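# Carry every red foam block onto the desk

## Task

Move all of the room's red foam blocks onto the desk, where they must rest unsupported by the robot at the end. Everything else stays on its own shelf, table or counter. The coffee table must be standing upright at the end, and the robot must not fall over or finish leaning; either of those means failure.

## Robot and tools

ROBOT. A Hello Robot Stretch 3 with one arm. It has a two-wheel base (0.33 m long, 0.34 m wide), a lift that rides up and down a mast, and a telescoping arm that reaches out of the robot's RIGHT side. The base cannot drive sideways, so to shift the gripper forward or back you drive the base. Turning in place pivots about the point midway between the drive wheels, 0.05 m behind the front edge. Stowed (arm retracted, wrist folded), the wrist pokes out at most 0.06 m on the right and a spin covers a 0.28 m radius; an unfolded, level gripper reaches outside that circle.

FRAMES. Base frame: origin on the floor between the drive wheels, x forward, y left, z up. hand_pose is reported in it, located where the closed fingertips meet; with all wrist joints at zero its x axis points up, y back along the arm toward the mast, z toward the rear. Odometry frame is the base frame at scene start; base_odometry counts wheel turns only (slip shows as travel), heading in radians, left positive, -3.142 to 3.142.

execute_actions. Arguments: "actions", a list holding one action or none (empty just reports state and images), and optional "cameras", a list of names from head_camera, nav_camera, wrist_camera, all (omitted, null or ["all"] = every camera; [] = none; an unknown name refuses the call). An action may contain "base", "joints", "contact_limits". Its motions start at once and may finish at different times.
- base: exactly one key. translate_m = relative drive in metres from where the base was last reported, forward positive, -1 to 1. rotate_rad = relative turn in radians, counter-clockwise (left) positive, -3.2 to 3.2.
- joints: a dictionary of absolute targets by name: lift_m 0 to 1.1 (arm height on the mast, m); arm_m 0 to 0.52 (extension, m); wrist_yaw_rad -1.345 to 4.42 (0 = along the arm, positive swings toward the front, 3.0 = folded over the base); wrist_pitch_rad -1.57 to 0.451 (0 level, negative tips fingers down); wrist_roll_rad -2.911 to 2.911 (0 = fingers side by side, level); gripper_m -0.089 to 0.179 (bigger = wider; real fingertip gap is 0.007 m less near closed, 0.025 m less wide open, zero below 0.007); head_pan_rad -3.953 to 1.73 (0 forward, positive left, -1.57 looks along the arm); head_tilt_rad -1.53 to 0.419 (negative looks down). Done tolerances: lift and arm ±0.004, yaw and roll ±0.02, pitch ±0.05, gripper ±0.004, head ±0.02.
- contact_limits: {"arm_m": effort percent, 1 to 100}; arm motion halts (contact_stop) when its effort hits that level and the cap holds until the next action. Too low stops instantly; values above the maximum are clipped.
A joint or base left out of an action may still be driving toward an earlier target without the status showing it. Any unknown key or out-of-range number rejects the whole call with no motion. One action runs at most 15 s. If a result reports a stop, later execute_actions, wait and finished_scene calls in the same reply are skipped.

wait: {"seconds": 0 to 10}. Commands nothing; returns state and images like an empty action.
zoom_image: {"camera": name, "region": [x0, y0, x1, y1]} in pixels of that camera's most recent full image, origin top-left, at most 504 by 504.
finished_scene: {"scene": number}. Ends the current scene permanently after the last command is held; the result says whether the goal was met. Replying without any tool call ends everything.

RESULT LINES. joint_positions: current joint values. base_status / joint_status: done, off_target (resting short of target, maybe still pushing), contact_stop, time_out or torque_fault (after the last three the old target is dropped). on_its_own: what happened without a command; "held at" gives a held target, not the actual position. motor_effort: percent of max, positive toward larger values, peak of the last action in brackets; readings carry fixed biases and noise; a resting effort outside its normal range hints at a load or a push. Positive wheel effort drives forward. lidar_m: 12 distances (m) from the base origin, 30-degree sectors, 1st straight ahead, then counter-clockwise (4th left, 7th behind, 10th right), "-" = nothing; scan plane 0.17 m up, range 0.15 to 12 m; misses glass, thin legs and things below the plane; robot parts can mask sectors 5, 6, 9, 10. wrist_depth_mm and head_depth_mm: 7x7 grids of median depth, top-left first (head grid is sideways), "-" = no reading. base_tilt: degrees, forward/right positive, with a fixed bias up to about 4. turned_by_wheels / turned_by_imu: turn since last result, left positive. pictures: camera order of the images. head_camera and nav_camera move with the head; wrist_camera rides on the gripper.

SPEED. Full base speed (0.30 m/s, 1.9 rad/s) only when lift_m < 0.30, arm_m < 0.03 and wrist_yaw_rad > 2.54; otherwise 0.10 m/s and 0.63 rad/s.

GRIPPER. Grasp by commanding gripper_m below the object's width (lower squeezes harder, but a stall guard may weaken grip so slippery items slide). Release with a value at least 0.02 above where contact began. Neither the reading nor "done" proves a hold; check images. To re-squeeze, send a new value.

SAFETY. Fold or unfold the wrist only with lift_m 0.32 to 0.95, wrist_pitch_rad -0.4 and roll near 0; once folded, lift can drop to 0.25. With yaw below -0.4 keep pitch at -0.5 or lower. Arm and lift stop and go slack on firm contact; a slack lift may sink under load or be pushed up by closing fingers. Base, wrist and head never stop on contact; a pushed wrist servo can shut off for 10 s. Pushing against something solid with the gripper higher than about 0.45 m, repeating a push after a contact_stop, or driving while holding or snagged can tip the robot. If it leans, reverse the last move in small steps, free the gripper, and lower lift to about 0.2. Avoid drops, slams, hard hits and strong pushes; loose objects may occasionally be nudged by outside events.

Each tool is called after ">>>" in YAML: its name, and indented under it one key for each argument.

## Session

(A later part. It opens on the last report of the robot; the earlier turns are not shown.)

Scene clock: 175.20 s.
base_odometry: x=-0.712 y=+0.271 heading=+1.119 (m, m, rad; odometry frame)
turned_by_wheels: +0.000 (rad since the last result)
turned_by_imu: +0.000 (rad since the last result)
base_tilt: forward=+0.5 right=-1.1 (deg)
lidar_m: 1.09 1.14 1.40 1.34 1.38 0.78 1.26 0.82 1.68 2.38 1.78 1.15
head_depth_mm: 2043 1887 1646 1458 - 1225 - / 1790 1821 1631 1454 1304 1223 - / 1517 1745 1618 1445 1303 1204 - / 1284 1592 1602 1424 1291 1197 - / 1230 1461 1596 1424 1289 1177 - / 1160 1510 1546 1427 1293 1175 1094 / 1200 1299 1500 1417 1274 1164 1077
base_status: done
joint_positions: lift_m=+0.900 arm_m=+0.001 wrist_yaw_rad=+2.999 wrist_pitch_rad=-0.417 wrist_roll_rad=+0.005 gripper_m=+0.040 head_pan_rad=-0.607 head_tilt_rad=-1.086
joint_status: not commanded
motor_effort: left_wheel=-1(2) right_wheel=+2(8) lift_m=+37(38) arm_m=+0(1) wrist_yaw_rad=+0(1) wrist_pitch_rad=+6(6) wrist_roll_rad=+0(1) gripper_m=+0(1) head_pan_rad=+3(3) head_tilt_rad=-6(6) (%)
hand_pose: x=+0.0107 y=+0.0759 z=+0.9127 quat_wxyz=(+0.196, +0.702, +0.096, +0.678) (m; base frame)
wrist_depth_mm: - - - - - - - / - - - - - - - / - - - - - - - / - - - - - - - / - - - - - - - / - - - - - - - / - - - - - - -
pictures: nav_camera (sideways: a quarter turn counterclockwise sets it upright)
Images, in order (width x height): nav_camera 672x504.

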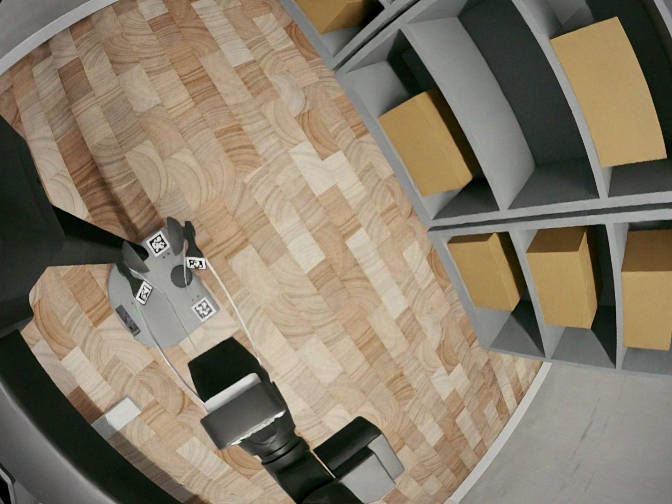

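>>> execute_actions:
  actions:
    - {"base":{"rotate_rad":-1.27},"joints":{"lift_m":0.27,"head_pan_rad":0.0,"head_tilt_rad":-0.6}}
  cameras: []

>>> execute_actions:
  actions:
    - {"base":{"translate_m":1.0}}
  cameras: ["nav_camera"]

>>> execute_actions:
  actions:
    - {"base":{"translate_m":0.9},"joints":{"head_pan_rad":1.0}}
  cameras: ["nav_camera","head_camera"]

Scene clock: 185.57 s.
base_odometry: x=-0.712 y=+0.271 heading=-0.151 (m, m, rad; odometry frame)
turned_by_wheels: -1.270 (rad since the last result)
turned_by_imu: -1.290 (rad since the last result)
base_tilt: forward=+0.5 right=-1.1 (deg)
lidar_m: 2.39 1.27 1.10 1.10 1.28 1.34 1.34 0.79 0.78 0.82 1.49 1.70
head_depth_mm: 1927 2131 2360 2343 1795 1443 1214 / 1962 2174 2439 2299 1776 1434 1206 / 2055 2245 2529 2282 1755 1420 1196 / 2119 2334 2651 2267 1767 1423 1193 / 2172 2424 2694 2227 1739 1410 1182 / 2225 2515 2818 2222 1714 1394 1182 / 2319 2568 2818 1997 1692 1398 1173
base_status: done
joint_positions: lift_m=+0.270 arm_m=+0.001 wrist_yaw_rad=+2.999 wrist_pitch_rad=-0.417 wrist_roll_rad=+0.005 gripper_m=+0.040 head_pan_rad=-0.007 head_tilt_rad=-0.606
joint_status: all done
motor_effort: left_wheel=+2(4) right_wheel=-2(6) lift_m=+29(31) arm_m=+0(0) wrist_yaw_rad=+0(1) wrist_pitch_rad=+6(6) wrist_roll_rad=+1(0) gripper_m=+0(0) head_pan_rad=+3(27) head_tilt_rad=+3(28) (%)
hand_pose: x=+0.0107 y=+0.0759 z=+0.2830 quat_wxyz=(+0.196, +0.702, +0.096, +0.678) (m; base frame)
wrist_depth_mm: - - - - - - 892 / - - - - - - - / 800 812 863 883 891 914 924 / 647 647 678 669 699 725 728 / 545 551 - 577 579 590 598 / 475 485 - - 512 493 510 / - - - - 418 437 438
pictures: none
No camera images: the call's "cameras" was empty. Leave "cameras" out to get every camera's image.

Scene clock: 190.50 s.
base_odometry: x=+0.277 y=+0.120 heading=-0.151 (m, m, rad; odometry frame)
turned_by_wheels: +0.000 (rad since the last result)
turned_by_imu: +0.001 (rad since the last result)
base_tilt: forward=+0.5 right=-1.1 (deg)
lidar_m: 1.46 0.92 0.81 0.81 1.04 1.76 2.30 1.27 1.55 1.21 1.64 1.42
head_depth_mm: 1141 1255 1391 1568 1708 1446 1213 / 1183 1309 1453 1619 1741 1438 1209 / 1221 1351 1496 1704 1763 1423 1201 / 1254 1394 1548 1777 1748 1423 1207 / 1295 1432 1630 1864 1726 1414 1190 / 1333 1482 1686 1955 1724 1403 1185 / 1368 1550 1764 1985 1695 1395 1178
base_status: done
joint_positions: lift_m=+0.270 arm_m=+0.001 wrist_yaw_rad=+2.999 wrist_pitch_rad=-0.417 wrist_roll_rad=+0.005 gripper_m=+0.040 head_pan_rad=-0.007 head_tilt_rad=-0.605
joint_status: not commanded
motor_effort: left_wheel=+1(7) right_wheel=-1(6) lift_m=+30(29) arm_m=+0(1) wrist_yaw_rad=+0(0) wrist_pitch_rad=+6(6) wrist_roll_rad=+1(0) gripper_m=+0(0) head_pan_rad=+3(3) head_tilt_rad=+3(3) (%)
hand_pose: x=+0.0107 y=+0.0759 z=+0.2830 quat_wxyz=(+0.196, +0.702, +0.096, +0.678) (m; base frame)
wrist_depth_mm: 900 - 840 790 795 - 755 / 946 - 887 846 830 - 829 / 801 834 832 855 850 842 871 / 651 646 685 687 699 701 755 / 546 550 - 557 581 595 591 / 475 485 - - 508 500 503 / - - - - 423 437 442
pictures: nav_camera (sideways: a quarter turn counterclockwise sets it upright)
Images, in order (width x height): nav_camera 672x504.

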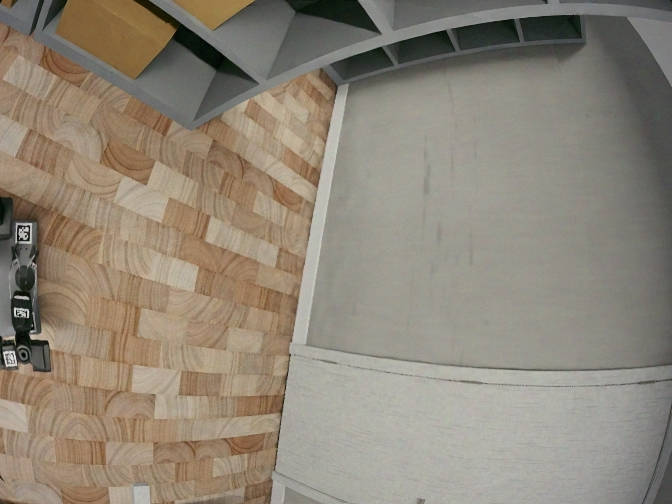

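Scene clock: 195.20 s.
base_odometry: x=+1.167 y=-0.014 heading=-0.151 (m, m, rad; odometry frame)
turned_by_wheels: +0.000 (rad since the last result)
turned_by_imu: +0.001 (rad since the last result)
base_tilt: forward=+0.5 right=-1.1 (deg)
lidar_m: 0.60 0.70 1.27 0.69 0.65 1.18 2.50 2.03 1.38 1.10 0.65 0.60
head_depth_mm: 870 902 937 983 1019 1065 1106 / 1045 1100 1153 1212 1277 1326 1210 / 1316 1394 1482 1574 1653 1427 1209 / 1608 1650 1847 2044 1756 1421 1197 / 1748 1914 2048 2003 1727 1413 1191 / 1690 1672 1652 1890 1728 1410 1181 / 1648 1632 1594 1874 1720 1391 1174
base_status: done
joint_positions: lift_m=+0.270 arm_m=+0.001 wrist_yaw_rad=+2.999 wrist_pitch_rad=-0.417 wrist_roll_rad=+0.005 gripper_m=+0.040 head_pan_rad=+0.993 head_tilt_rad=-0.605
joint_status: all done
motor_effort: left_wheel=+1(7) right_wheel=-1(7) lift_m=+30(29) arm_m=+0(1) wrist_yaw_rad=+0(0) wrist_pitch_rad=+6(6) wrist_roll_rad=+1(1) gripper_m=+0(1) head_pan_rad=+3(36) head_tilt_rad=+3(3) (%)
hand_pose: x=+0.0107 y=+0.0759 z=+0.2830 quat_wxyz=(+0.196, +0.702, +0.096, +0.678) (m; base frame)
wrist_depth_mm: 759 - 847 - - - 966 / 754 - 889 - - - 910 / 744 752 820 861 869 915 844 / 658 643 693 695 695 709 720 / 539 550 - 569 582 591 604 / 479 486 - - 515 496 503 / - - - - 427 443 437
pictures: head_camera (sideways: a quarter turn clockwise sets it upright), nav_camera (sideways: a quarter turn counterclockwise sets it upright)
Images, in order (width x height): head_camera 896x504, nav_camera 672x504.

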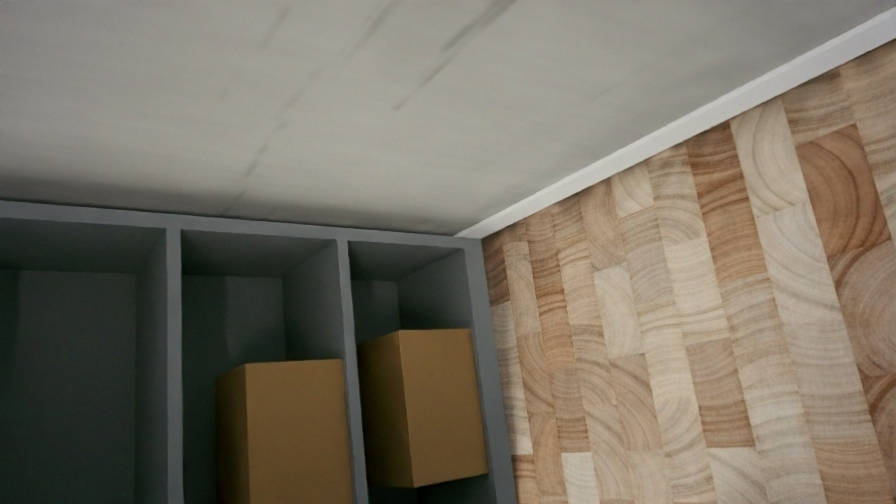

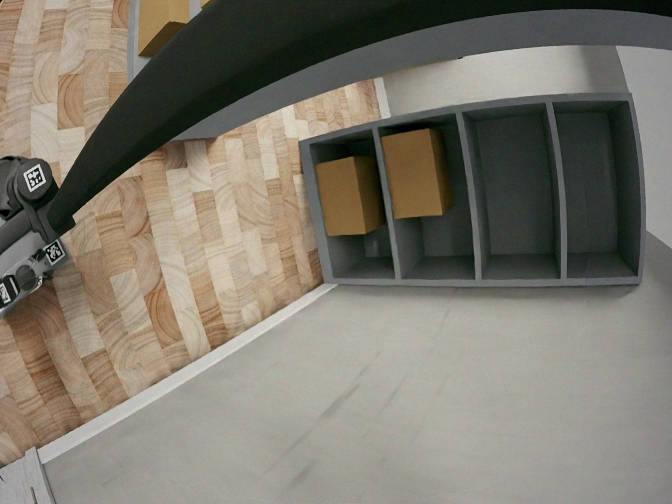

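>>> execute_actions:
  actions:
    - {"base":{"translate_m":0.22},"joints":{"head_pan_rad":0.0,"head_tilt_rad":-0.7}}
  cameras: []

>>> execute_actions:
  actions:
    - {"base":{"rotate_rad":1.27}}
  cameras: ["nav_camera","head_camera"]

Scene clock: 204.07 s.
base_odometry: x=+1.384 y=-0.047 heading=-0.150 (m, m, rad; odometry frame)
turned_by_wheels: +0.000 (rad since the last result)
turned_by_imu: +0.000 (rad since the last result)
base_tilt: forward=+0.5 right=-1.2 (deg)
lidar_m: 0.39 0.46 0.82 1.56 0.98 1.07 2.71 2.13 1.50 0.71 0.44 0.39
head_depth_mm: 287 310 350 402 470 569 717 / 291 321 363 419 496 606 778 / 296 332 377 439 522 645 849 / 305 344 394 459 553 693 931 / 315 356 410 480 588 747 1031 / 326 371 429 508 623 810 1074 / 337 386 449 537 669 890 1114
base_status: done
joint_positions: lift_m=+0.270 arm_m=+0.001 wrist_yaw_rad=+2.999 wrist_pitch_rad=-0.417 wrist_roll_rad=+0.005 gripper_m=+0.040 head_pan_rad=+0.007 head_tilt_rad=-0.692
joint_status: all done
motor_effort: left_wheel=+1(8) right_wheel=-1(7) lift_m=+29(29) arm_m=+0(1) wrist_yaw_rad=+0(0) wrist_pitch_rad=+6(6) wrist_roll_rad=+1(1) gripper_m=+0(0) head_pan_rad=-2(36) head_tilt_rad=-4(13) (%)
hand_pose: x=+0.0107 y=+0.0759 z=+0.2830 quat_wxyz=(+0.196, +0.702, +0.096, +0.678) (m; base frame)
wrist_depth_mm: 606 - - - - - 634 / 663 - - - - - 598 / 694 744 824 865 865 880 581 / 651 659 680 677 718 713 571 / 544 552 - 569 585 585 543 / 472 489 - - 507 498 489 / - - - - 423 431 439
pictures: none
No camera images: the call's "cameras" was empty. Leave "cameras" out to get every camera's image.

Scene clock: 206.30 s.
base_odometry: x=+1.384 y=-0.047 heading=+1.119 (m, m, rad; odometry frame)
turned_by_wheels: +1.270 (rad since the last result)
turned_by_imu: +1.283 (rad since the last result)
base_tilt: forward=+0.5 right=-1.1 (deg)
lidar_m: 1.42 0.82 0.74 1.82 2.23 1.49 1.63 0.52 0.40 0.39 0.40 0.54
head_depth_mm: 1081 1060 1039 1011 998 972 949 / 1379 1446 1506 1467 1413 1300 1145 / 1624 1876 1861 1942 1623 1346 1160 / 1602 1829 1801 1927 1613 1344 1149 / 1604 1561 1765 1901 1585 1334 1148 / 1608 1555 1765 1920 1598 1329 1145 / 1445 1537 2297 1906 1575 1323 1139
base_status: done
joint_positions: lift_m=+0.270 arm_m=+0.001 wrist_yaw_rad=+2.999 wrist_pitch_rad=-0.417 wrist_roll_rad=+0.005 gripper_m=+0.040 head_pan_rad=+0.007 head_tilt_rad=-0.692
joint_status: not commanded
motor_effort: left_wheel=-1(6) right_wheel=+2(13) lift_m=+29(30) arm_m=+0(0) wrist_yaw_rad=+1(0) wrist_pitch_rad=+6(6) wrist_roll_rad=+1(1) gripper_m=+0(0) head_pan_rad=-3(3) head_tilt_rad=-4(3) (%)
hand_pose: x=+0.0107 y=+0.0759 z=+0.2830 quat_wxyz=(+0.196, +0.702, +0.096, +0.678) (m; base frame)
wrist_depth_mm: - - - - - 930 622 / - - - - - 871 689 / 797 823 869 872 896 755 762 / 657 642 671 686 704 718 741 / 542 550 - 568 585 594 594 / 468 483 - - 509 496 504 / - - - - 428 443 442
pictures: head_camera (sideways: a quarter turn clockwise sets it upright), nav_camera (sideways: a quarter turn counterclockwise sets it upright)
Images, in order (width x height): head_camera 896x504, nav_camera 672x504.

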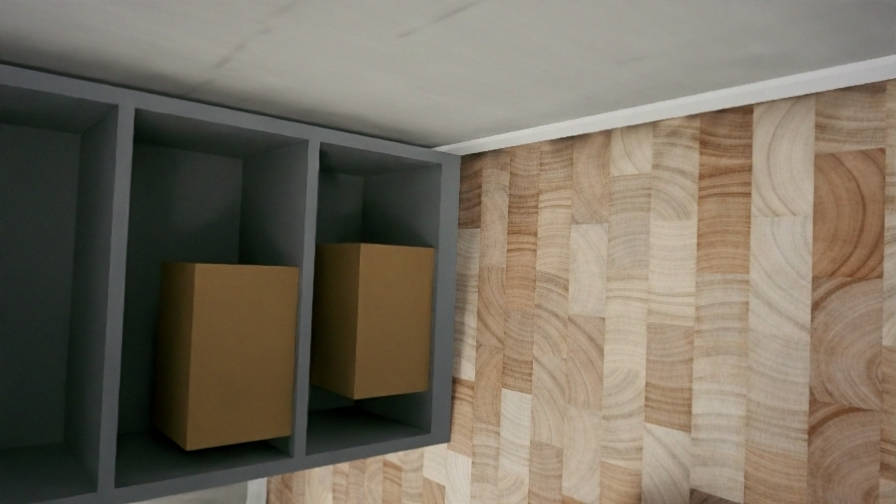

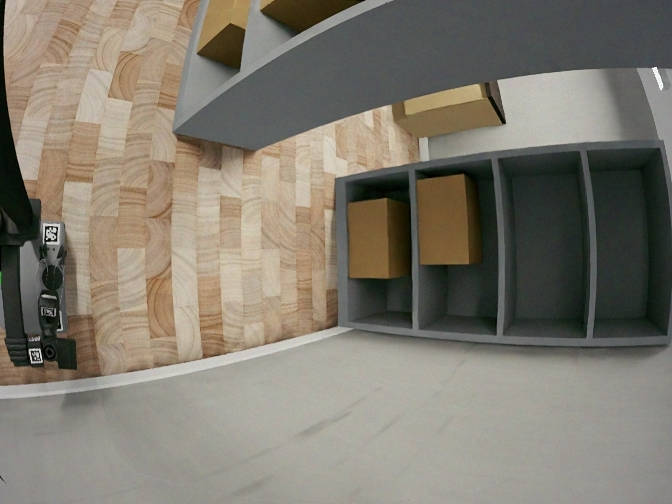

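>>> execute_actions:
  actions:
    - {"base":{"translate_m":0.85},"joints":{"head_pan_rad":1.0,"head_tilt_rad":-0.5}}
  cameras: ["nav_camera","head_camera"]

Scene clock: 214.10 s.
base_odometry: x=+1.755 y=+0.717 heading=+1.119 (m, m, rad; odometry frame)
turned_by_wheels: +0.000 (rad since the last result)
turned_by_imu: +0.001 (rad since the last result)
base_tilt: forward=+0.6 right=-1.1 (deg)
lidar_m: 0.71 0.74 2.01 0.58 0.60 2.82 1.48 0.54 0.39 0.37 0.39 0.52
head_depth_mm: 2125 755 813 901 912 1000 1046 / 2377 2456 1913 2064 1053 1203 1233 / 2691 2733 2191 2332 1980 1530 1265 / 3074 3043 2548 2608 1931 1539 1252 / 3221 3112 3096 2646 1911 1525 1244 / 3029 3289 3602 2598 1910 1511 1243 / 2875 3103 3370 2559 1882 1495 1175
base_status: done
joint_positions: lift_m=+0.270 arm_m=+0.001 wrist_yaw_rad=+2.999 wrist_pitch_rad=-0.417 wrist_roll_rad=+0.005 gripper_m=+0.040 head_pan_rad=+0.993 head_tilt_rad=-0.507
joint_status: all done
motor_effort: left_wheel=-1(5) right_wheel=+2(11) lift_m=+29(29) arm_m=+0(1) wrist_yaw_rad=+1(1) wrist_pitch_rad=+6(6) wrist_roll_rad=+1(1) gripper_m=+0(0) head_pan_rad=+3(38) head_tilt_rad=+3(21) (%)
hand_pose: x=+0.0107 y=+0.0759 z=+0.2830 quat_wxyz=(+0.196, +0.702, +0.096, +0.678) (m; base frame)
wrist_depth_mm: 546 - 558 596 - - - / 894 - 598 625 - - - / 770 624 666 777 875 934 827 / 651 650 662 687 710 699 701 / 543 547 - 561 575 584 598 / 471 488 - - 509 498 511 / - - - - 424 441 440
pictures: head_camera (sideways: a quarter turn clockwise sets it upright), nav_camera (sideways: a quarter turn counterclockwise sets it upright)
Images, in order (width x height): head_camera 896x504, nav_camera 672x504.

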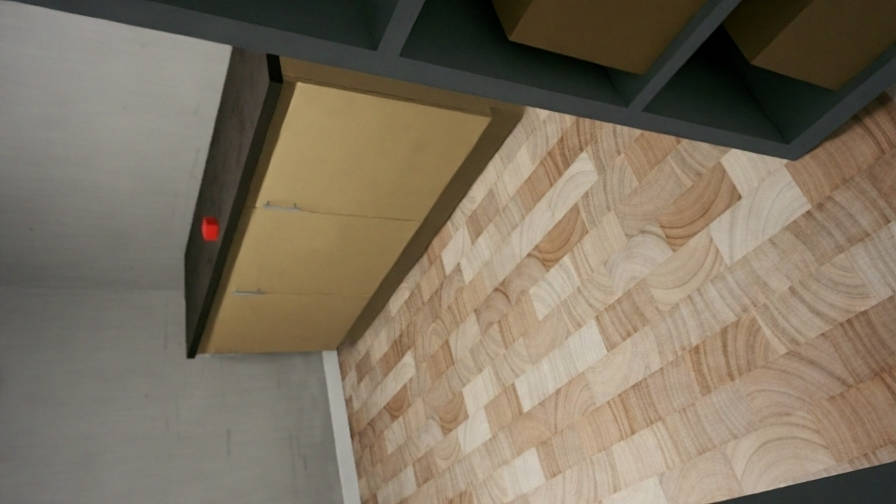

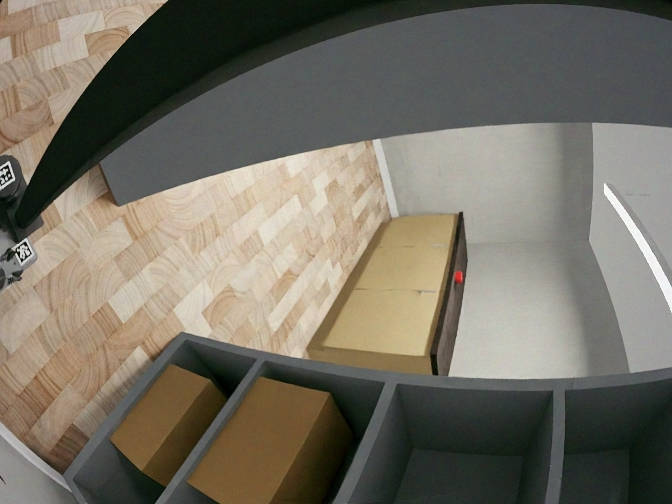

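>>> execute_actions:
  actions:
    - {"base":{"translate_m":0.33},"joints":{"head_pan_rad":0.0,"head_tilt_rad":-0.6}}
  cameras: []

>>> execute_actions:
  actions:
    - {"base":{"rotate_rad":1.55}}
  cameras: ["nav_camera"]

>>> execute_actions:
  actions:
    - {"base":{"translate_m":0.9}}
  cameras: ["nav_camera","head_camera"]

Scene clock: 230.03 s.
base_odometry: x=+1.899 y=+1.014 heading=+1.119 (m, m, rad; odometry frame)
turned_by_wheels: +0.000 (rad since the last result)
turned_by_imu: +0.000 (rad since the last result)
base_tilt: forward=+0.5 right=-1.2 (deg)
lidar_m: 0.38 0.40 0.54 1.00 0.72 0.82 1.54 0.53 0.38 0.37 0.38 0.49
head_depth_mm: 653 726 761 553 469 788 733 / 655 725 778 547 463 850 748 / 652 725 776 543 460 847 742 / 654 728 767 537 456 838 741 / 651 726 759 530 453 584 697 / 655 726 746 525 447 580 687 / 652 725 738 519 445 574 685
base_status: done
joint_positions: lift_m=+0.270 arm_m=+0.001 wrist_yaw_rad=+2.999 wrist_pitch_rad=-0.417 wrist_roll_rad=+0.005 gripper_m=+0.040 head_pan_rad=+0.007 head_tilt_rad=-0.593
joint_status: all done
motor_effort: left_wheel=-1(5) right_wheel=+2(11) lift_m=+29(29) arm_m=-1(0) wrist_yaw_rad=+0(1) wrist_pitch_rad=+6(6) wrist_roll_rad=+1(1) gripper_m=+0(0) head_pan_rad=-3(33) head_tilt_rad=-4(14) (%)
hand_pose: x=+0.0107 y=+0.0759 z=+0.2830 quat_wxyz=(+0.196, +0.702, +0.096, +0.678) (m; base frame)
wrist_depth_mm: 537 - - - - 574 443 / 568 - - - - 621 417 / 622 628 852 866 864 643 432 / 649 651 688 691 720 594 426 / 543 554 - 574 592 561 433 / 471 474 - - 521 493 423 / - - - - 424 437 413
pictures: none
No camera images: the call's "cameras" was empty. Leave "cameras" out to get every camera's image.

Scene clock: 232.43 s.
base_odometry: x=+1.899 y=+1.014 heading=+2.669 (m, m, rad; odometry frame)
turned_by_wheels: +1.550 (rad since the last result)
turned_by_imu: +1.565 (rad since the last result)
base_tilt: forward=+0.5 right=-1.1 (deg)
lidar_m: 1.13 0.64 0.80 1.60 0.55 0.39 0.37 0.38 0.48 0.38 0.39 0.52
head_depth_mm: 2898 3019 2794 2372 1806 920 1009 / 2887 3173 3462 2346 1801 1453 1212 / 2893 3206 3370 2317 1783 1441 1206 / 2896 3165 3317 2287 1758 1429 1201 / 2811 3089 2936 2295 1750 1423 1194 / 1303 1344 1376 1410 1461 1338 1187 / 810 824 838 856 866 951 1105
base_status: done
joint_positions: lift_m=+0.270 arm_m=+0.001 wrist_yaw_rad=+2.999 wrist_pitch_rad=-0.417 wrist_roll_rad=+0.005 gripper_m=+0.040 head_pan_rad=+0.007 head_tilt_rad=-0.593
joint_status: not commanded
motor_effort: left_wheel=-1(7) right_wheel=+2(14) lift_m=+29(29) arm_m=-1(1) wrist_yaw_rad=+2(1) wrist_pitch_rad=+6(6) wrist_roll_rad=+1(1) gripper_m=+0(0) head_pan_rad=-2(2) head_tilt_rad=-3(3) (%)
hand_pose: x=+0.0107 y=+0.0759 z=+0.2830 quat_wxyz=(+0.196, +0.702, +0.096, +0.678) (m; base frame)
wrist_depth_mm: 579 - - - - - 620 / 608 - - - - - 616 / 596 740 838 871 917 819 625 / 561 639 687 677 696 719 625 / 524 552 - 582 583 592 593 / 465 487 - - 514 494 500 / - - - - 425 436 432
pictures: nav_camera (sideways: a quarter turn counterclockwise sets it upright)
Images, in order (width x height): nav_camera 672x504.

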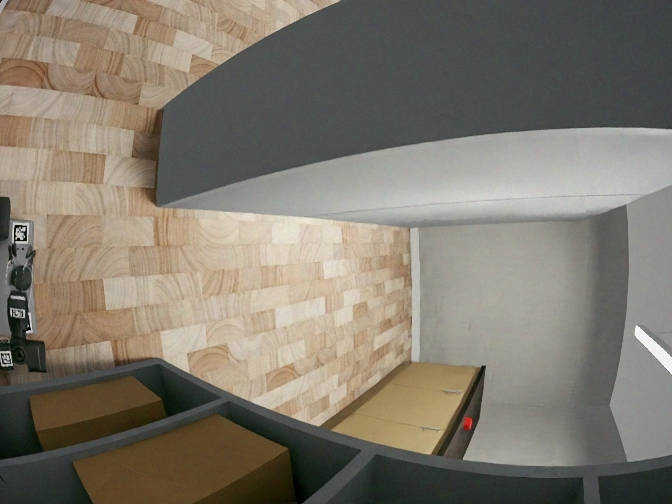

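Scene clock: 237.13 s.
base_odometry: x=+1.098 y=+1.424 heading=+2.669 (m, m, rad; odometry frame)
turned_by_wheels: +0.000 (rad since the last result)
turned_by_imu: +0.001 (rad since the last result)
base_tilt: forward=+0.5 right=-1.2 (deg)
lidar_m: 1.31 0.42 0.30 0.28 0.29 0.38 1.26 0.48 0.47 1.50 1.12 1.46
head_depth_mm: 2102 2352 2608 2383 1812 1465 1217 / 2099 2321 2593 2331 1788 1450 1215 / 2089 2333 2621 2364 1767 1439 1208 / 2093 2325 2626 2300 1759 1434 1195 / 2078 2303 2597 2298 1752 1423 1194 / 1508 1540 1590 1634 1622 1380 1182 / 939 953 971 983 1006 1017 1039
base_status: done
joint_positions: lift_m=+0.270 arm_m=+0.001 wrist_yaw_rad=+2.999 wrist_pitch_rad=-0.417 wrist_roll_rad=+0.005 gripper_m=+0.040 head_pan_rad=+0.007 head_tilt_rad=-0.593
joint_status: not commanded
motor_effort: left_wheel=-2(5) right_wheel=+3(12) lift_m=+30(29) arm_m=+0(0) wrist_yaw_rad=+0(1) wrist_pitch_rad=+6(6) wrist_roll_rad=+1(1) gripper_m=+0(0) head_pan_rad=-3(3) head_tilt_rad=-2(3) (%)
hand_pose: x=+0.0107 y=+0.0759 z=+0.2830 quat_wxyz=(+0.196, +0.702, +0.096, +0.678) (m; base frame)
wrist_depth_mm: 274 - 295 303 317 331 345 / 294 - 318 330 343 366 383 / 319 328 350 363 376 403 415 / 348 359 375 400 425 438 474 / 379 398 - 442 480 509 536 / 424 434 - - 508 507 505 / - - - - 427 434 442
pictures: head_camera (sideways: a quarter turn clockwise sets it upright), nav_camera (sideways: a quarter turn counterclockwise sets it upright)
Images, in order (width x height): head_camera 896x504, nav_camera 672x504.

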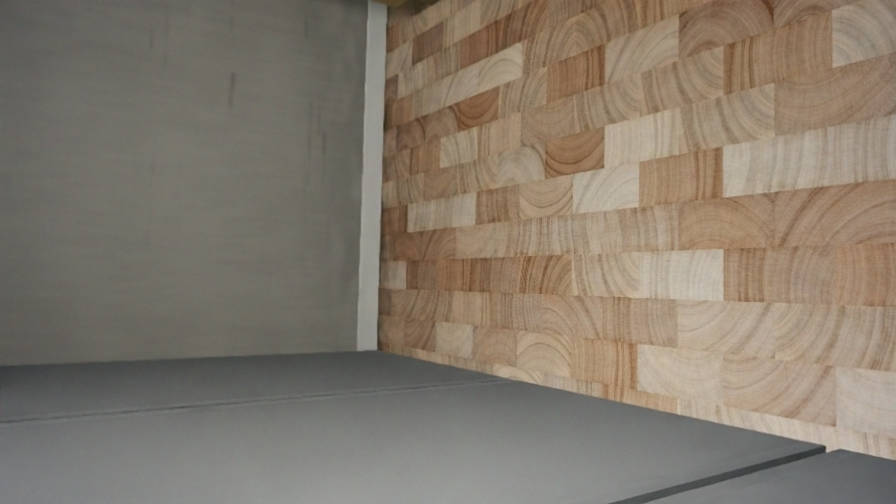

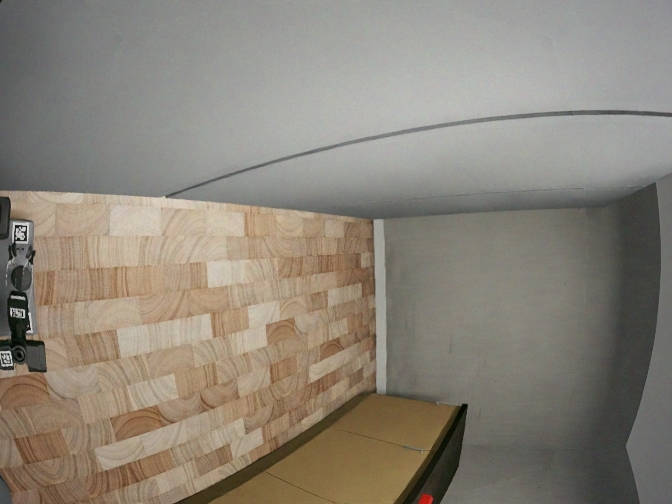

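>>> execute_actions:
  actions:
    - {"base":{"rotate_rad":-0.45},"joints":{"head_pan_rad":-0.3,"head_tilt_rad":-0.5}}
  cameras: ["nav_camera","head_camera"]

Scene clock: 241.60 s.
base_odometry: x=+1.098 y=+1.424 heading=+2.219 (m, m, rad; odometry frame)
turned_by_wheels: -0.450 (rad since the last result)
turned_by_imu: -0.456 (rad since the last result)
base_tilt: forward=+0.6 right=-1.1 (deg)
lidar_m: 1.57 0.99 0.39 0.29 0.29 0.30 0.41 1.25 0.47 0.50 1.13 1.12
head_depth_mm: 1517 1622 1327 1183 1290 1466 1274 / 1650 1757 1302 1318 1426 1512 1279 / 1798 1943 1399 1452 1632 1539 1269 / 1970 2112 1513 1646 1799 1526 1256 / 2186 2326 1697 1901 1919 1515 1255 / 2426 2575 1953 2263 1904 1507 1242 / 2278 2440 2507 2571 1888 1506 1241
base_status: done
joint_positions: lift_m=+0.270 arm_m=+0.001 wrist_yaw_rad=+2.999 wrist_pitch_rad=-0.417 wrist_roll_rad=+0.005 gripper_m=+0.040 head_pan_rad=-0.293 head_tilt_rad=-0.507
joint_status: all done
motor_effort: left_wheel=+1(6) right_wheel=-2(7) lift_m=+29(29) arm_m=+0(1) wrist_yaw_rad=+1(0) wrist_pitch_rad=+6(6) wrist_roll_rad=+1(1) gripper_m=+0(0) head_pan_rad=-3(21) head_tilt_rad=+3(14) (%)
hand_pose: x=+0.0107 y=+0.0759 z=+0.2830 quat_wxyz=(+0.196, +0.702, +0.096, +0.678) (m; base frame)
wrist_depth_mm: 239 - 305 357 438 537 728 / 253 - 332 385 482 623 873 / 269 287 362 434 542 725 919 / 286 315 399 474 606 724 715 / 306 342 - 524 588 579 598 / 323 360 - - 509 498 507 / - - - - 427 438 438
pictures: head_camera (sideways: a quarter turn clockwise sets it upright), nav_camera (sideways: a quarter turn counterclockwise sets it upright)
Images, in order (width x height): head_camera 896x504, nav_camera 672x504.

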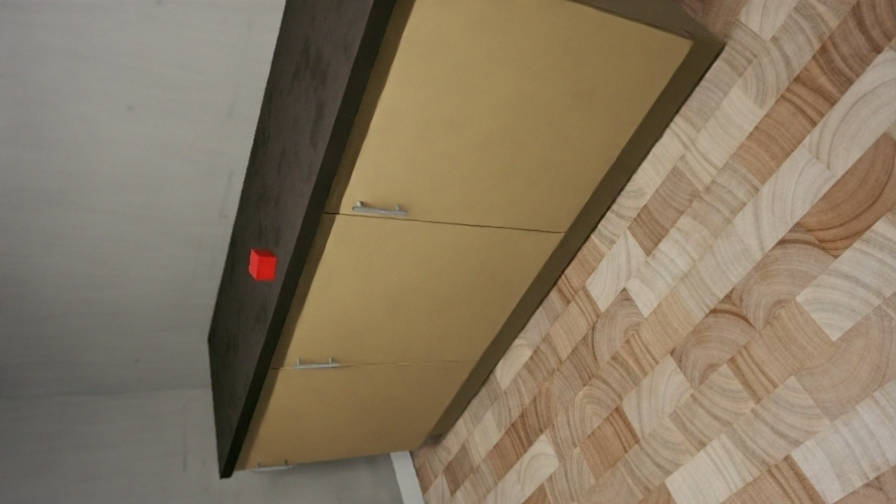

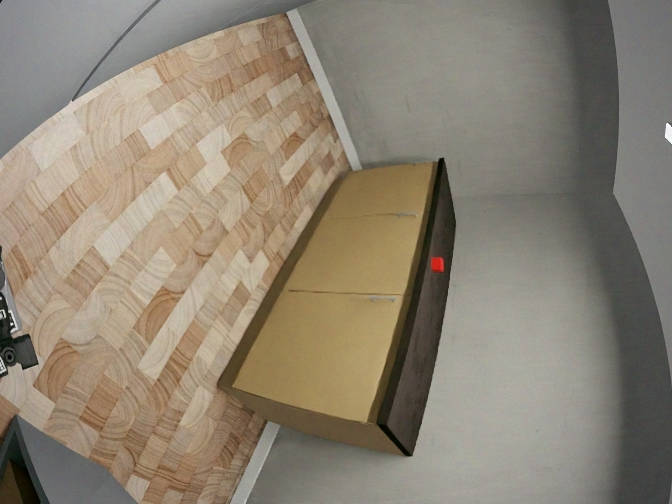

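>>> execute_actions:
  actions:
    - {"base":{"rotate_rad":0.04}}
  cameras: []

>>> execute_actions:
  actions:
    - {"base":{"translate_m":0.8},"joints":{"head_tilt_rad":-0.7,"head_pan_rad":0}}
  cameras: ["nav_camera"]

>>> execute_actions:
  actions:
    - {"base":{"translate_m":0.67}}
  cameras: ["nav_camera"]

Scene clock: 258.97 s.
base_odometry: x=+1.098 y=+1.424 heading=+2.259 (m, m, rad; odometry frame)
turned_by_wheels: +0.040 (rad since the last result)
turned_by_imu: +0.040 (rad since the last result)
base_tilt: forward=+0.5 right=-1.1 (deg)
lidar_m: 1.64 0.87 0.37 0.29 0.28 0.30 1.29 1.26 0.47 0.52 1.13 1.14
head_depth_mm: 1559 1650 1334 1206 1293 1429 1279 / 1696 1813 1314 1338 1451 1559 1270 / 1865 1986 1436 1504 1674 1532 1270 / 2050 2197 1572 1715 1870 1523 1262 / 2323 2431 1798 1985 1936 1510 1248 / 2393 2557 2103 2372 1913 1508 1245 / 2243 2397 2603 2571 1877 1485 1237
base_status: done
joint_positions: lift_m=+0.270 arm_m=+0.001 wrist_yaw_rad=+2.999 wrist_pitch_rad=-0.417 wrist_roll_rad=+0.005 gripper_m=+0.040 head_pan_rad=-0.293 head_tilt_rad=-0.507
joint_status: not commanded
motor_effort: left_wheel=-1(5) right_wheel=+2(7) lift_m=+29(30) arm_m=-1(0) wrist_yaw_rad=+1(1) wrist_pitch_rad=+6(6) wrist_roll_rad=+1(1) gripper_m=+0(0) head_pan_rad=-2(3) head_tilt_rad=+3(3) (%)
hand_pose: x=+0.0107 y=+0.0759 z=+0.2830 quat_wxyz=(+0.196, +0.702, +0.096, +0.678) (m; base frame)
wrist_depth_mm: 243 - 306 352 416 498 655 / 256 - 331 379 460 575 765 / 275 289 359 411 520 667 852 / 288 313 397 465 586 675 736 / 310 347 - 505 581 590 608 / 331 366 - - 507 495 516 / - - - - 424 433 447
pictures: none
No camera images: the call's "cameras" was empty. Leave "cameras" out to get every camera's image.

Scene clock: 263.43 s.
base_odometry: x=+0.590 y=+2.042 heading=+2.259 (m, m, rad; odometry frame)
turned_by_wheels: +0.000 (rad since the last result)
turned_by_imu: +0.001 (rad since the last result)
base_tilt: forward=+0.5 right=-1.2 (deg)
lidar_m: 1.11 1.77 0.83 0.64 0.64 0.67 0.97 1.06 1.12 0.74 0.73 0.77
head_depth_mm: 1578 1235 962 1046 1132 1271 1170 / 1767 1210 1140 1243 1352 1363 1167 / 1748 1298 1369 1526 1584 1346 1164 / 1649 1815 2025 1878 1616 1345 1156 / 1593 1773 2039 1994 1601 1332 1148 / 1527 1687 1921 1977 1589 1324 1143 / 1460 1613 1840 1952 1577 1318 1135
base_status: done
joint_positions: lift_m=+0.270 arm_m=+0.001 wrist_yaw_rad=+2.999 wrist_pitch_rad=-0.417 wrist_roll_rad=+0.005 gripper_m=+0.040 head_pan_rad=-0.007 head_tilt_rad=-0.692
joint_status: all done
motor_effort: left_wheel=-1(5) right_wheel=+3(11) lift_m=+30(29) arm_m=+0(0) wrist_yaw_rad=+2(1) wrist_pitch_rad=+6(6) wrist_roll_rad=+1(1) gripper_m=+0(1) head_pan_rad=+3(22) head_tilt_rad=-4(19) (%)
hand_pose: x=+0.0107 y=+0.0759 z=+0.2830 quat_wxyz=(+0.196, +0.702, +0.096, +0.678) (m; base frame)
wrist_depth_mm: 502 - 633 716 855 - - / 540 - 685 782 957 - - / 568 608 753 817 891 886 924 / 607 625 660 683 697 692 729 / 535 540 - 567 593 592 603 / 466 489 - - 508 495 504 / - - - - 425 440 441
pictures: nav_camera (sideways: a quarter turn counterclockwise sets it upright)
Images, in order (width x height): nav_camera 672x504.

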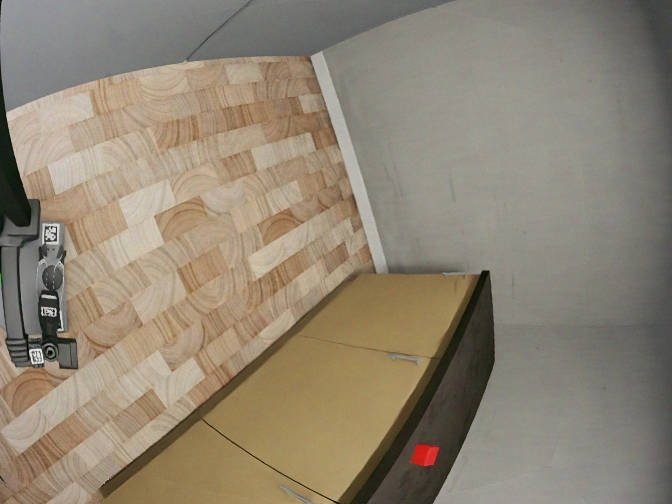

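Scene clock: 267.30 s.
base_odometry: x=+0.164 y=+2.559 heading=+2.259 (m, m, rad; odometry frame)
turned_by_wheels: +0.000 (rad since the last result)
turned_by_imu: +0.001 (rad since the last result)
base_tilt: forward=+0.5 right=-1.2 (deg)
lidar_m: 0.67 1.17 1.22 0.94 0.93 0.98 1.42 1.65 0.58 0.44 0.44 0.46
head_depth_mm: 1200 1274 815 625 660 719 786 / 1189 1383 802 712 793 878 982 / 1135 1304 833 894 992 1138 1161 / 1086 1241 1360 1560 1486 1345 1159 / 1031 1164 1329 1558 1597 1329 1149 / 987 1106 1255 1450 1582 1333 1140 / 949 1053 1198 1366 1538 1329 1136
base_status: done
joint_positions: lift_m=+0.270 arm_m=+0.001 wrist_yaw_rad=+2.999 wrist_pitch_rad=-0.417 wrist_roll_rad=+0.005 gripper_m=+0.040 head_pan_rad=-0.007 head_tilt_rad=-0.692
joint_status: not commanded
motor_effort: left_wheel=+0(6) right_wheel=+2(12) lift_m=+29(30) arm_m=+0(1) wrist_yaw_rad=+0(1) wrist_pitch_rad=+6(6) wrist_roll_rad=+1(1) gripper_m=+0(0) head_pan_rad=+3(3) head_tilt_rad=-3(3) (%)
hand_pose: x=+0.0107 y=+0.0759 z=+0.2830 quat_wxyz=(+0.196, +0.702, +0.096, +0.678) (m; base frame)
wrist_depth_mm: 694 - 906 - - - 902 / 739 - - - - - 958 / 753 798 854 888 902 934 973 / 637 646 668 682 702 710 703 / 532 565 - 573 585 596 591 / 485 484 - - 502 502 513 / - - - - 427 437 442
pictures: nav_camera (sideways: a quarter turn counterclockwise sets it upright)
Images, in order (width x height): nav_camera 672x504.

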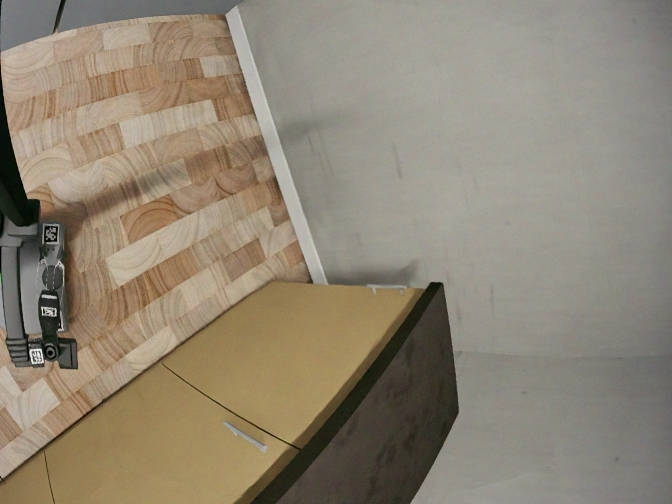

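>>> execute_actions:
  actions:
    - {"base":{"rotate_rad":0.39},"joints":{"lift_m":0.9,"head_pan_rad":-1.57,"head_tilt_rad":-0.7}}
  cameras: ["nav_camera","head_camera"]

>>> execute_actions:
  actions:
    - {"joints":{"wrist_yaw_rad":1.3,"gripper_m":0.17}}
  cameras: []

Scene clock: 276.03 s.
base_odometry: x=+0.164 y=+2.559 heading=+2.649 (m, m, rad; odometry frame)
turned_by_wheels: +0.390 (rad since the last result)
turned_by_imu: +0.394 (rad since the last result)
base_tilt: forward=+0.5 right=-1.1 (deg)
lidar_m: 1.17 1.20 0.97 0.92 0.94 1.23 1.65 0.66 0.46 0.44 0.45 0.58
head_depth_mm: 860 969 814 604 619 - 1124 / 853 968 805 580 609 - 1131 / 846 963 792 575 629 - 1116 / 847 958 782 588 624 - - / 839 954 770 583 613 - 1106 / 840 935 765 577 614 748 1096 / 836 930 756 573 608 769 1073
base_status: done
joint_positions: lift_m=+0.900 arm_m=+0.001 wrist_yaw_rad=+2.999 wrist_pitch_rad=-0.417 wrist_roll_rad=+0.005 gripper_m=+0.040 head_pan_rad=-1.563 head_tilt_rad=-0.692
joint_status: all done
motor_effort: left_wheel=-1(7) right_wheel=+3(10) lift_m=+37(40) arm_m=-1(0) wrist_yaw_rad=+1(1) wrist_pitch_rad=+6(6) wrist_roll_rad=+1(1) gripper_m=+0(0) head_pan_rad=-3(36) head_tilt_rad=-3(2) (%)
hand_pose: x=+0.0107 y=+0.0758 z=+0.9126 quat_wxyz=(+0.196, +0.702, +0.096, +0.678) (m; base frame)
wrist_depth_mm: 803 - 833 887 931 - - / 830 - 944 975 - - - / 907 911 - - - - - / - - - - - - - / - - - - - - - / - - - - - - - / - - - - - - -
pictures: head_camera (sideways: a quarter turn clockwise sets it upright), nav_camera (sideways: a quarter turn counterclockwise sets it upright)
Images, in order (width x height): head_camera 896x504, nav_camera 672x504.

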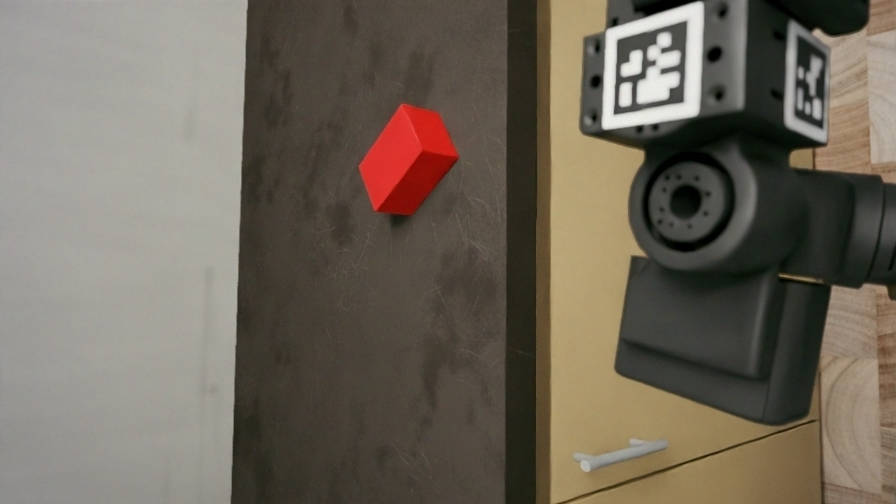

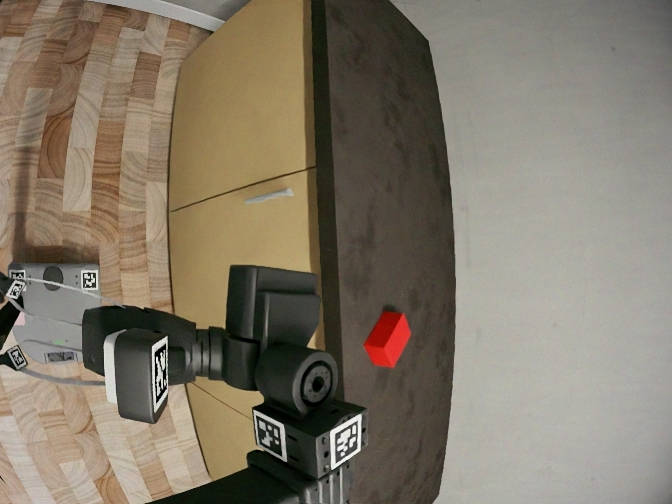

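Scene clock: 277.90 s.
base_odometry: x=+0.164 y=+2.559 heading=+2.649 (m, m, rad; odometry frame)
turned_by_wheels: +0.000 (rad since the last result)
turned_by_imu: +0.000 (rad since the last result)
base_tilt: forward=+0.5 right=-1.1 (deg)
lidar_m: 1.17 1.20 0.97 0.92 0.94 1.23 1.65 0.66 0.46 0.44 0.45 0.58
head_depth_mm: 859 974 811 606 619 - 1126 / 853 968 804 580 608 - 1115 / 852 965 790 574 609 - - / 847 958 781 588 624 - - / 843 955 772 584 619 754 - / 840 935 764 578 616 - - / 837 928 756 572 595 - 1091
base_status: not commanded
joint_positions: lift_m=+0.900 arm_m=+0.001 wrist_yaw_rad=+1.303 wrist_pitch_rad=-0.417 wrist_roll_rad=+0.005 gripper_m=+0.170 head_pan_rad=-1.563 head_tilt_rad=-0.692
joint_status: all done
motor_effort: left_wheel=-1(1) right_wheel=+3(3) lift_m=+38(37) arm_m=+0(0) wrist_yaw_rad=-2(2) wrist_pitch_rad=+6(6) wrist_roll_rad=+1(1) gripper_m=+0(86) head_pan_rad=-2(3) head_tilt_rad=-3(3) (%)
hand_pose: x=+0.1951 y=-0.2059 z=+0.9126 quat_wxyz=(+0.638, +0.537, -0.463, +0.301) (m; base frame)
wrist_depth_mm: 825 901 - - 614 660 690 / 965 - - - 444 396 411 / - - - - 470 315 297 / - - - - 499 335 243 / - - - - 520 361 243 / - - - - 528 403 257 / - - - - 562 369 253
pictures: none
No camera images: the call's "cameras" was empty. Leave "cameras" out to get every camera's image.

>>> execute_actions:
  actions:
    - {"base":{"translate_m":-0.22},"joints":{"lift_m":1.06,"wrist_pitch_rad":-0.61}}
  cameras: []

>>> execute_actions:
  actions:
    - {"joints":{"wrist_yaw_rad":0.75,"arm_m":0.22,"head_pan_rad":-1.2,"head_tilt_rad":-0.75}}

Scene clock: 285.90 s.
base_odometry: x=+0.358 y=+2.455 heading=+2.649 (m, m, rad; odometry frame)
turned_by_wheels: +0.000 (rad since the last result)
turned_by_imu: -0.001 (rad since the last result)
base_tilt: forward=+0.5 right=-1.1 (deg)
lidar_m: 1.39 1.37 0.96 0.91 0.92 1.21 1.44 0.68 0.48 0.45 0.46 0.60
head_depth_mm: 857 - - - - 846 1121 / 856 - - - - 855 1117 / 850 - - - - 865 1106 / 856 961 763 630 - 911 1105 / 857 948 774 583 - - 1099 / 850 945 765 570 - 869 1095 / 850 941 792 - - - 1091
base_status: done
joint_positions: lift_m=+1.060 arm_m=+0.001 wrist_yaw_rad=+1.303 wrist_pitch_rad=-0.623 wrist_roll_rad=+0.005 gripper_m=+0.170 head_pan_rad=-1.563 head_tilt_rad=-0.692
joint_status: all done
motor_effort: left_wheel=-1(6) right_wheel=+3(4) lift_m=+37(39) arm_m=-1(0) wrist_yaw_rad=-1(2) wrist_pitch_rad=+4(6) wrist_roll_rad=+1(0) gripper_m=+0(1) head_pan_rad=-3(3) head_tilt_rad=-3(3) (%)
hand_pose: x=+0.1657 y=-0.1979 z=+1.0295 quat_wxyz=(+0.666, +0.581, -0.405, +0.234) (m; base frame)
wrist_depth_mm: - - - 841 614 634 673 / - - - 960 519 502 519 / - - - - 533 426 432 / - - - - 568 382 372 / - - - - 582 394 328 / - - - - 651 455 286 / - - - - 684 428 269
pictures: none
No camera images: the call's "cameras" was empty. Leave "cameras" out to get every camera's image.

Scene clock: 288.73 s.
base_odometry: x=+0.358 y=+2.455 heading=+2.649 (m, m, rad; odometry frame)
turned_by_wheels: +0.000 (rad since the last result)
turned_by_imu: +0.000 (rad since the last result)
base_tilt: forward=+0.5 right=-1.2 (deg)
lidar_m: 1.39 1.38 0.96 0.91 0.93 1.22 1.43 0.68 0.48 0.45 0.46 0.60
head_depth_mm: 809 - 678 566 598 738 972 / 845 936 700 563 628 789 1086 / 880 960 697 567 666 852 1116 / 905 974 684 590 708 919 1129 / 937 992 706 604 754 999 1135 / 969 974 699 642 810 1096 1121 / 1005 965 691 678 872 1212 1111
base_status: not commanded
joint_positions: lift_m=+1.060 arm_m=+0.220 wrist_yaw_rad=+0.751 wrist_pitch_rad=-0.623 wrist_roll_rad=+0.005 gripper_m=+0.170 head_pan_rad=-1.207 head_tilt_rad=-0.741
joint_status: all done
motor_effort: left_wheel=-1(2) right_wheel=+3(3) lift_m=+37(37) arm_m=+3(4) wrist_yaw_rad=-1(1) wrist_pitch_rad=+4(4) wrist_roll_rad=+0(1) gripper_m=+0(0) head_pan_rad=+3(20) head_tilt_rad=-4(12) (%)
hand_pose: x=+0.1109 y=-0.5067 z=+1.0295 quat_wxyz=(+0.704, +0.449, -0.548, +0.044) (m; base frame)
wrist_depth_mm: 557 577 589 618 588 539 458 / 460 468 480 494 492 511 493 / 391 397 401 412 416 422 429 / 356 342 351 356 361 365 372 / - 306 309 266 317 329 328 / - 273 274 232 283 285 290 / - - 248 232 253 254 260
pictures: head_camera (sideways: a quarter turn clockwise sets it upright), nav_camera (sideways: a quarter turn counterclockwise sets it upright), wrist_camera
Images, in order (width x height): head_camera 896x504, nav_camera 672x504, wrist_camera 644x364.

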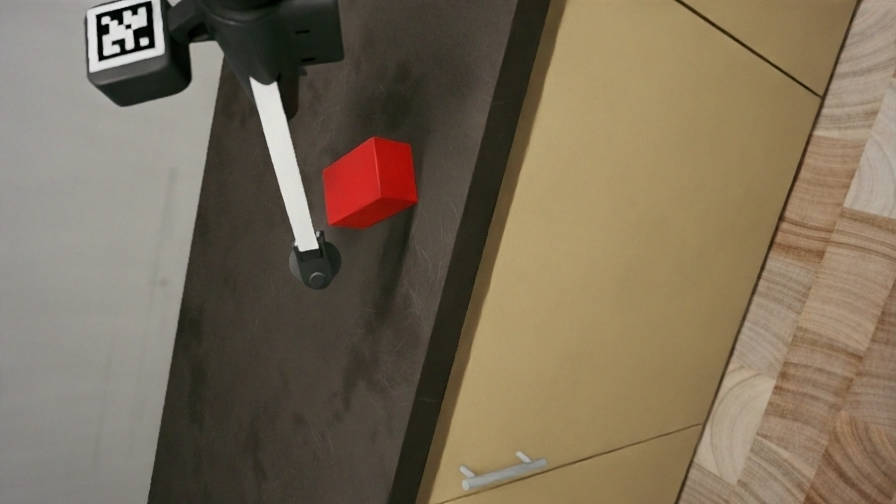

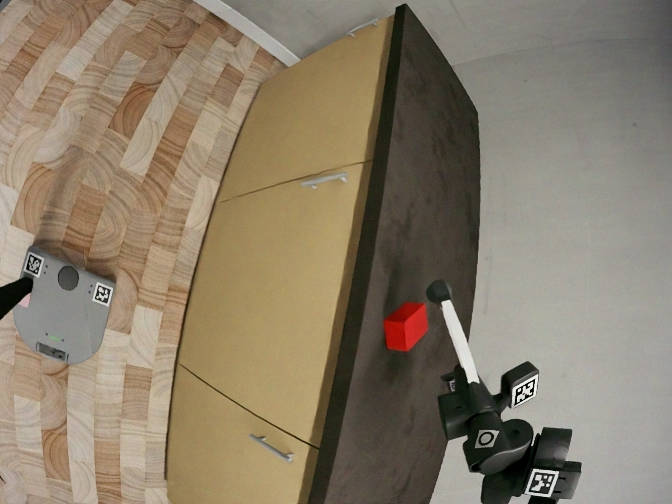

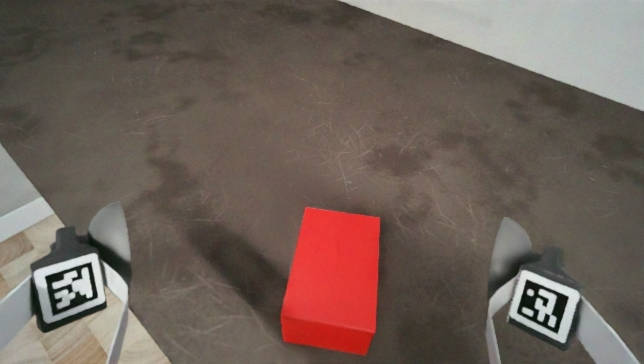

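>>> execute_actions:
  actions:
    - {"base":{"translate_m":-0.008},"joints":{"arm_m":0.24,"lift_m":1.0}}
  cameras: ["wrist_camera"]

Scene clock: 294.40 s.
base_odometry: x=+0.365 y=+2.451 heading=+2.649 (m, m, rad; odometry frame)
turned_by_wheels: +0.000 (rad since the last result)
turned_by_imu: +0.000 (rad since the last result)
base_tilt: forward=+0.5 right=-1.1 (deg)
lidar_m: 1.40 1.37 0.96 0.91 0.92 1.21 1.43 0.68 0.47 0.45 0.46 0.60
head_depth_mm: 826 903 - 559 596 736 973 / 848 927 762 563 632 794 1086 / 879 957 748 574 667 849 1112 / 902 972 744 591 708 918 1131 / 939 989 707 604 759 1000 1128 / 972 976 699 644 808 1093 1126 / 1011 962 690 680 877 1205 1113
base_status: done
joint_positions: lift_m=+1.000 arm_m=+0.240 wrist_yaw_rad=+0.751 wrist_pitch_rad=-0.623 wrist_roll_rad=+0.005 gripper_m=+0.170 head_pan_rad=-1.207 head_tilt_rad=-0.741
joint_status: all done
motor_effort: left_wheel=-1(5) right_wheel=+3(6) lift_m=+29(32) arm_m=+2(1) wrist_yaw_rad=-1(0) wrist_pitch_rad=+4(5) wrist_roll_rad=+1(0) gripper_m=+0(0) head_pan_rad=+3(3) head_tilt_rad=-4(3) (%)
hand_pose: x=+0.1108 y=-0.5267 z=+0.9697 quat_wxyz=(+0.704, +0.449, -0.548, +0.044) (m; base frame)
wrist_depth_mm: 432 440 460 473 480 479 447 / 360 365 375 381 387 387 401 / 303 308 313 323 325 328 330 / 262 266 268 214 278 285 284 / 244 235 231 188 244 254 250 / - 210 204 171 218 219 225 / - 192 192 190 197 198 202
pictures: wrist_camera
Images, in order (width x height): wrist_camera 644x364.

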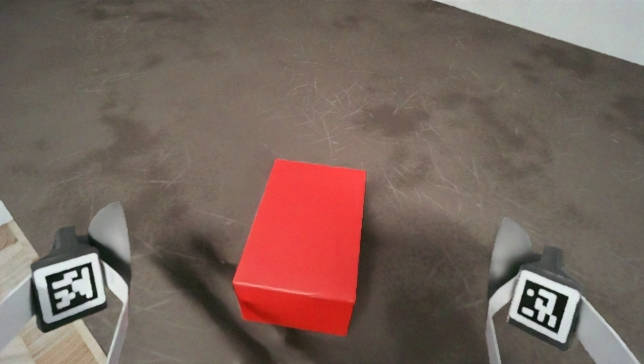

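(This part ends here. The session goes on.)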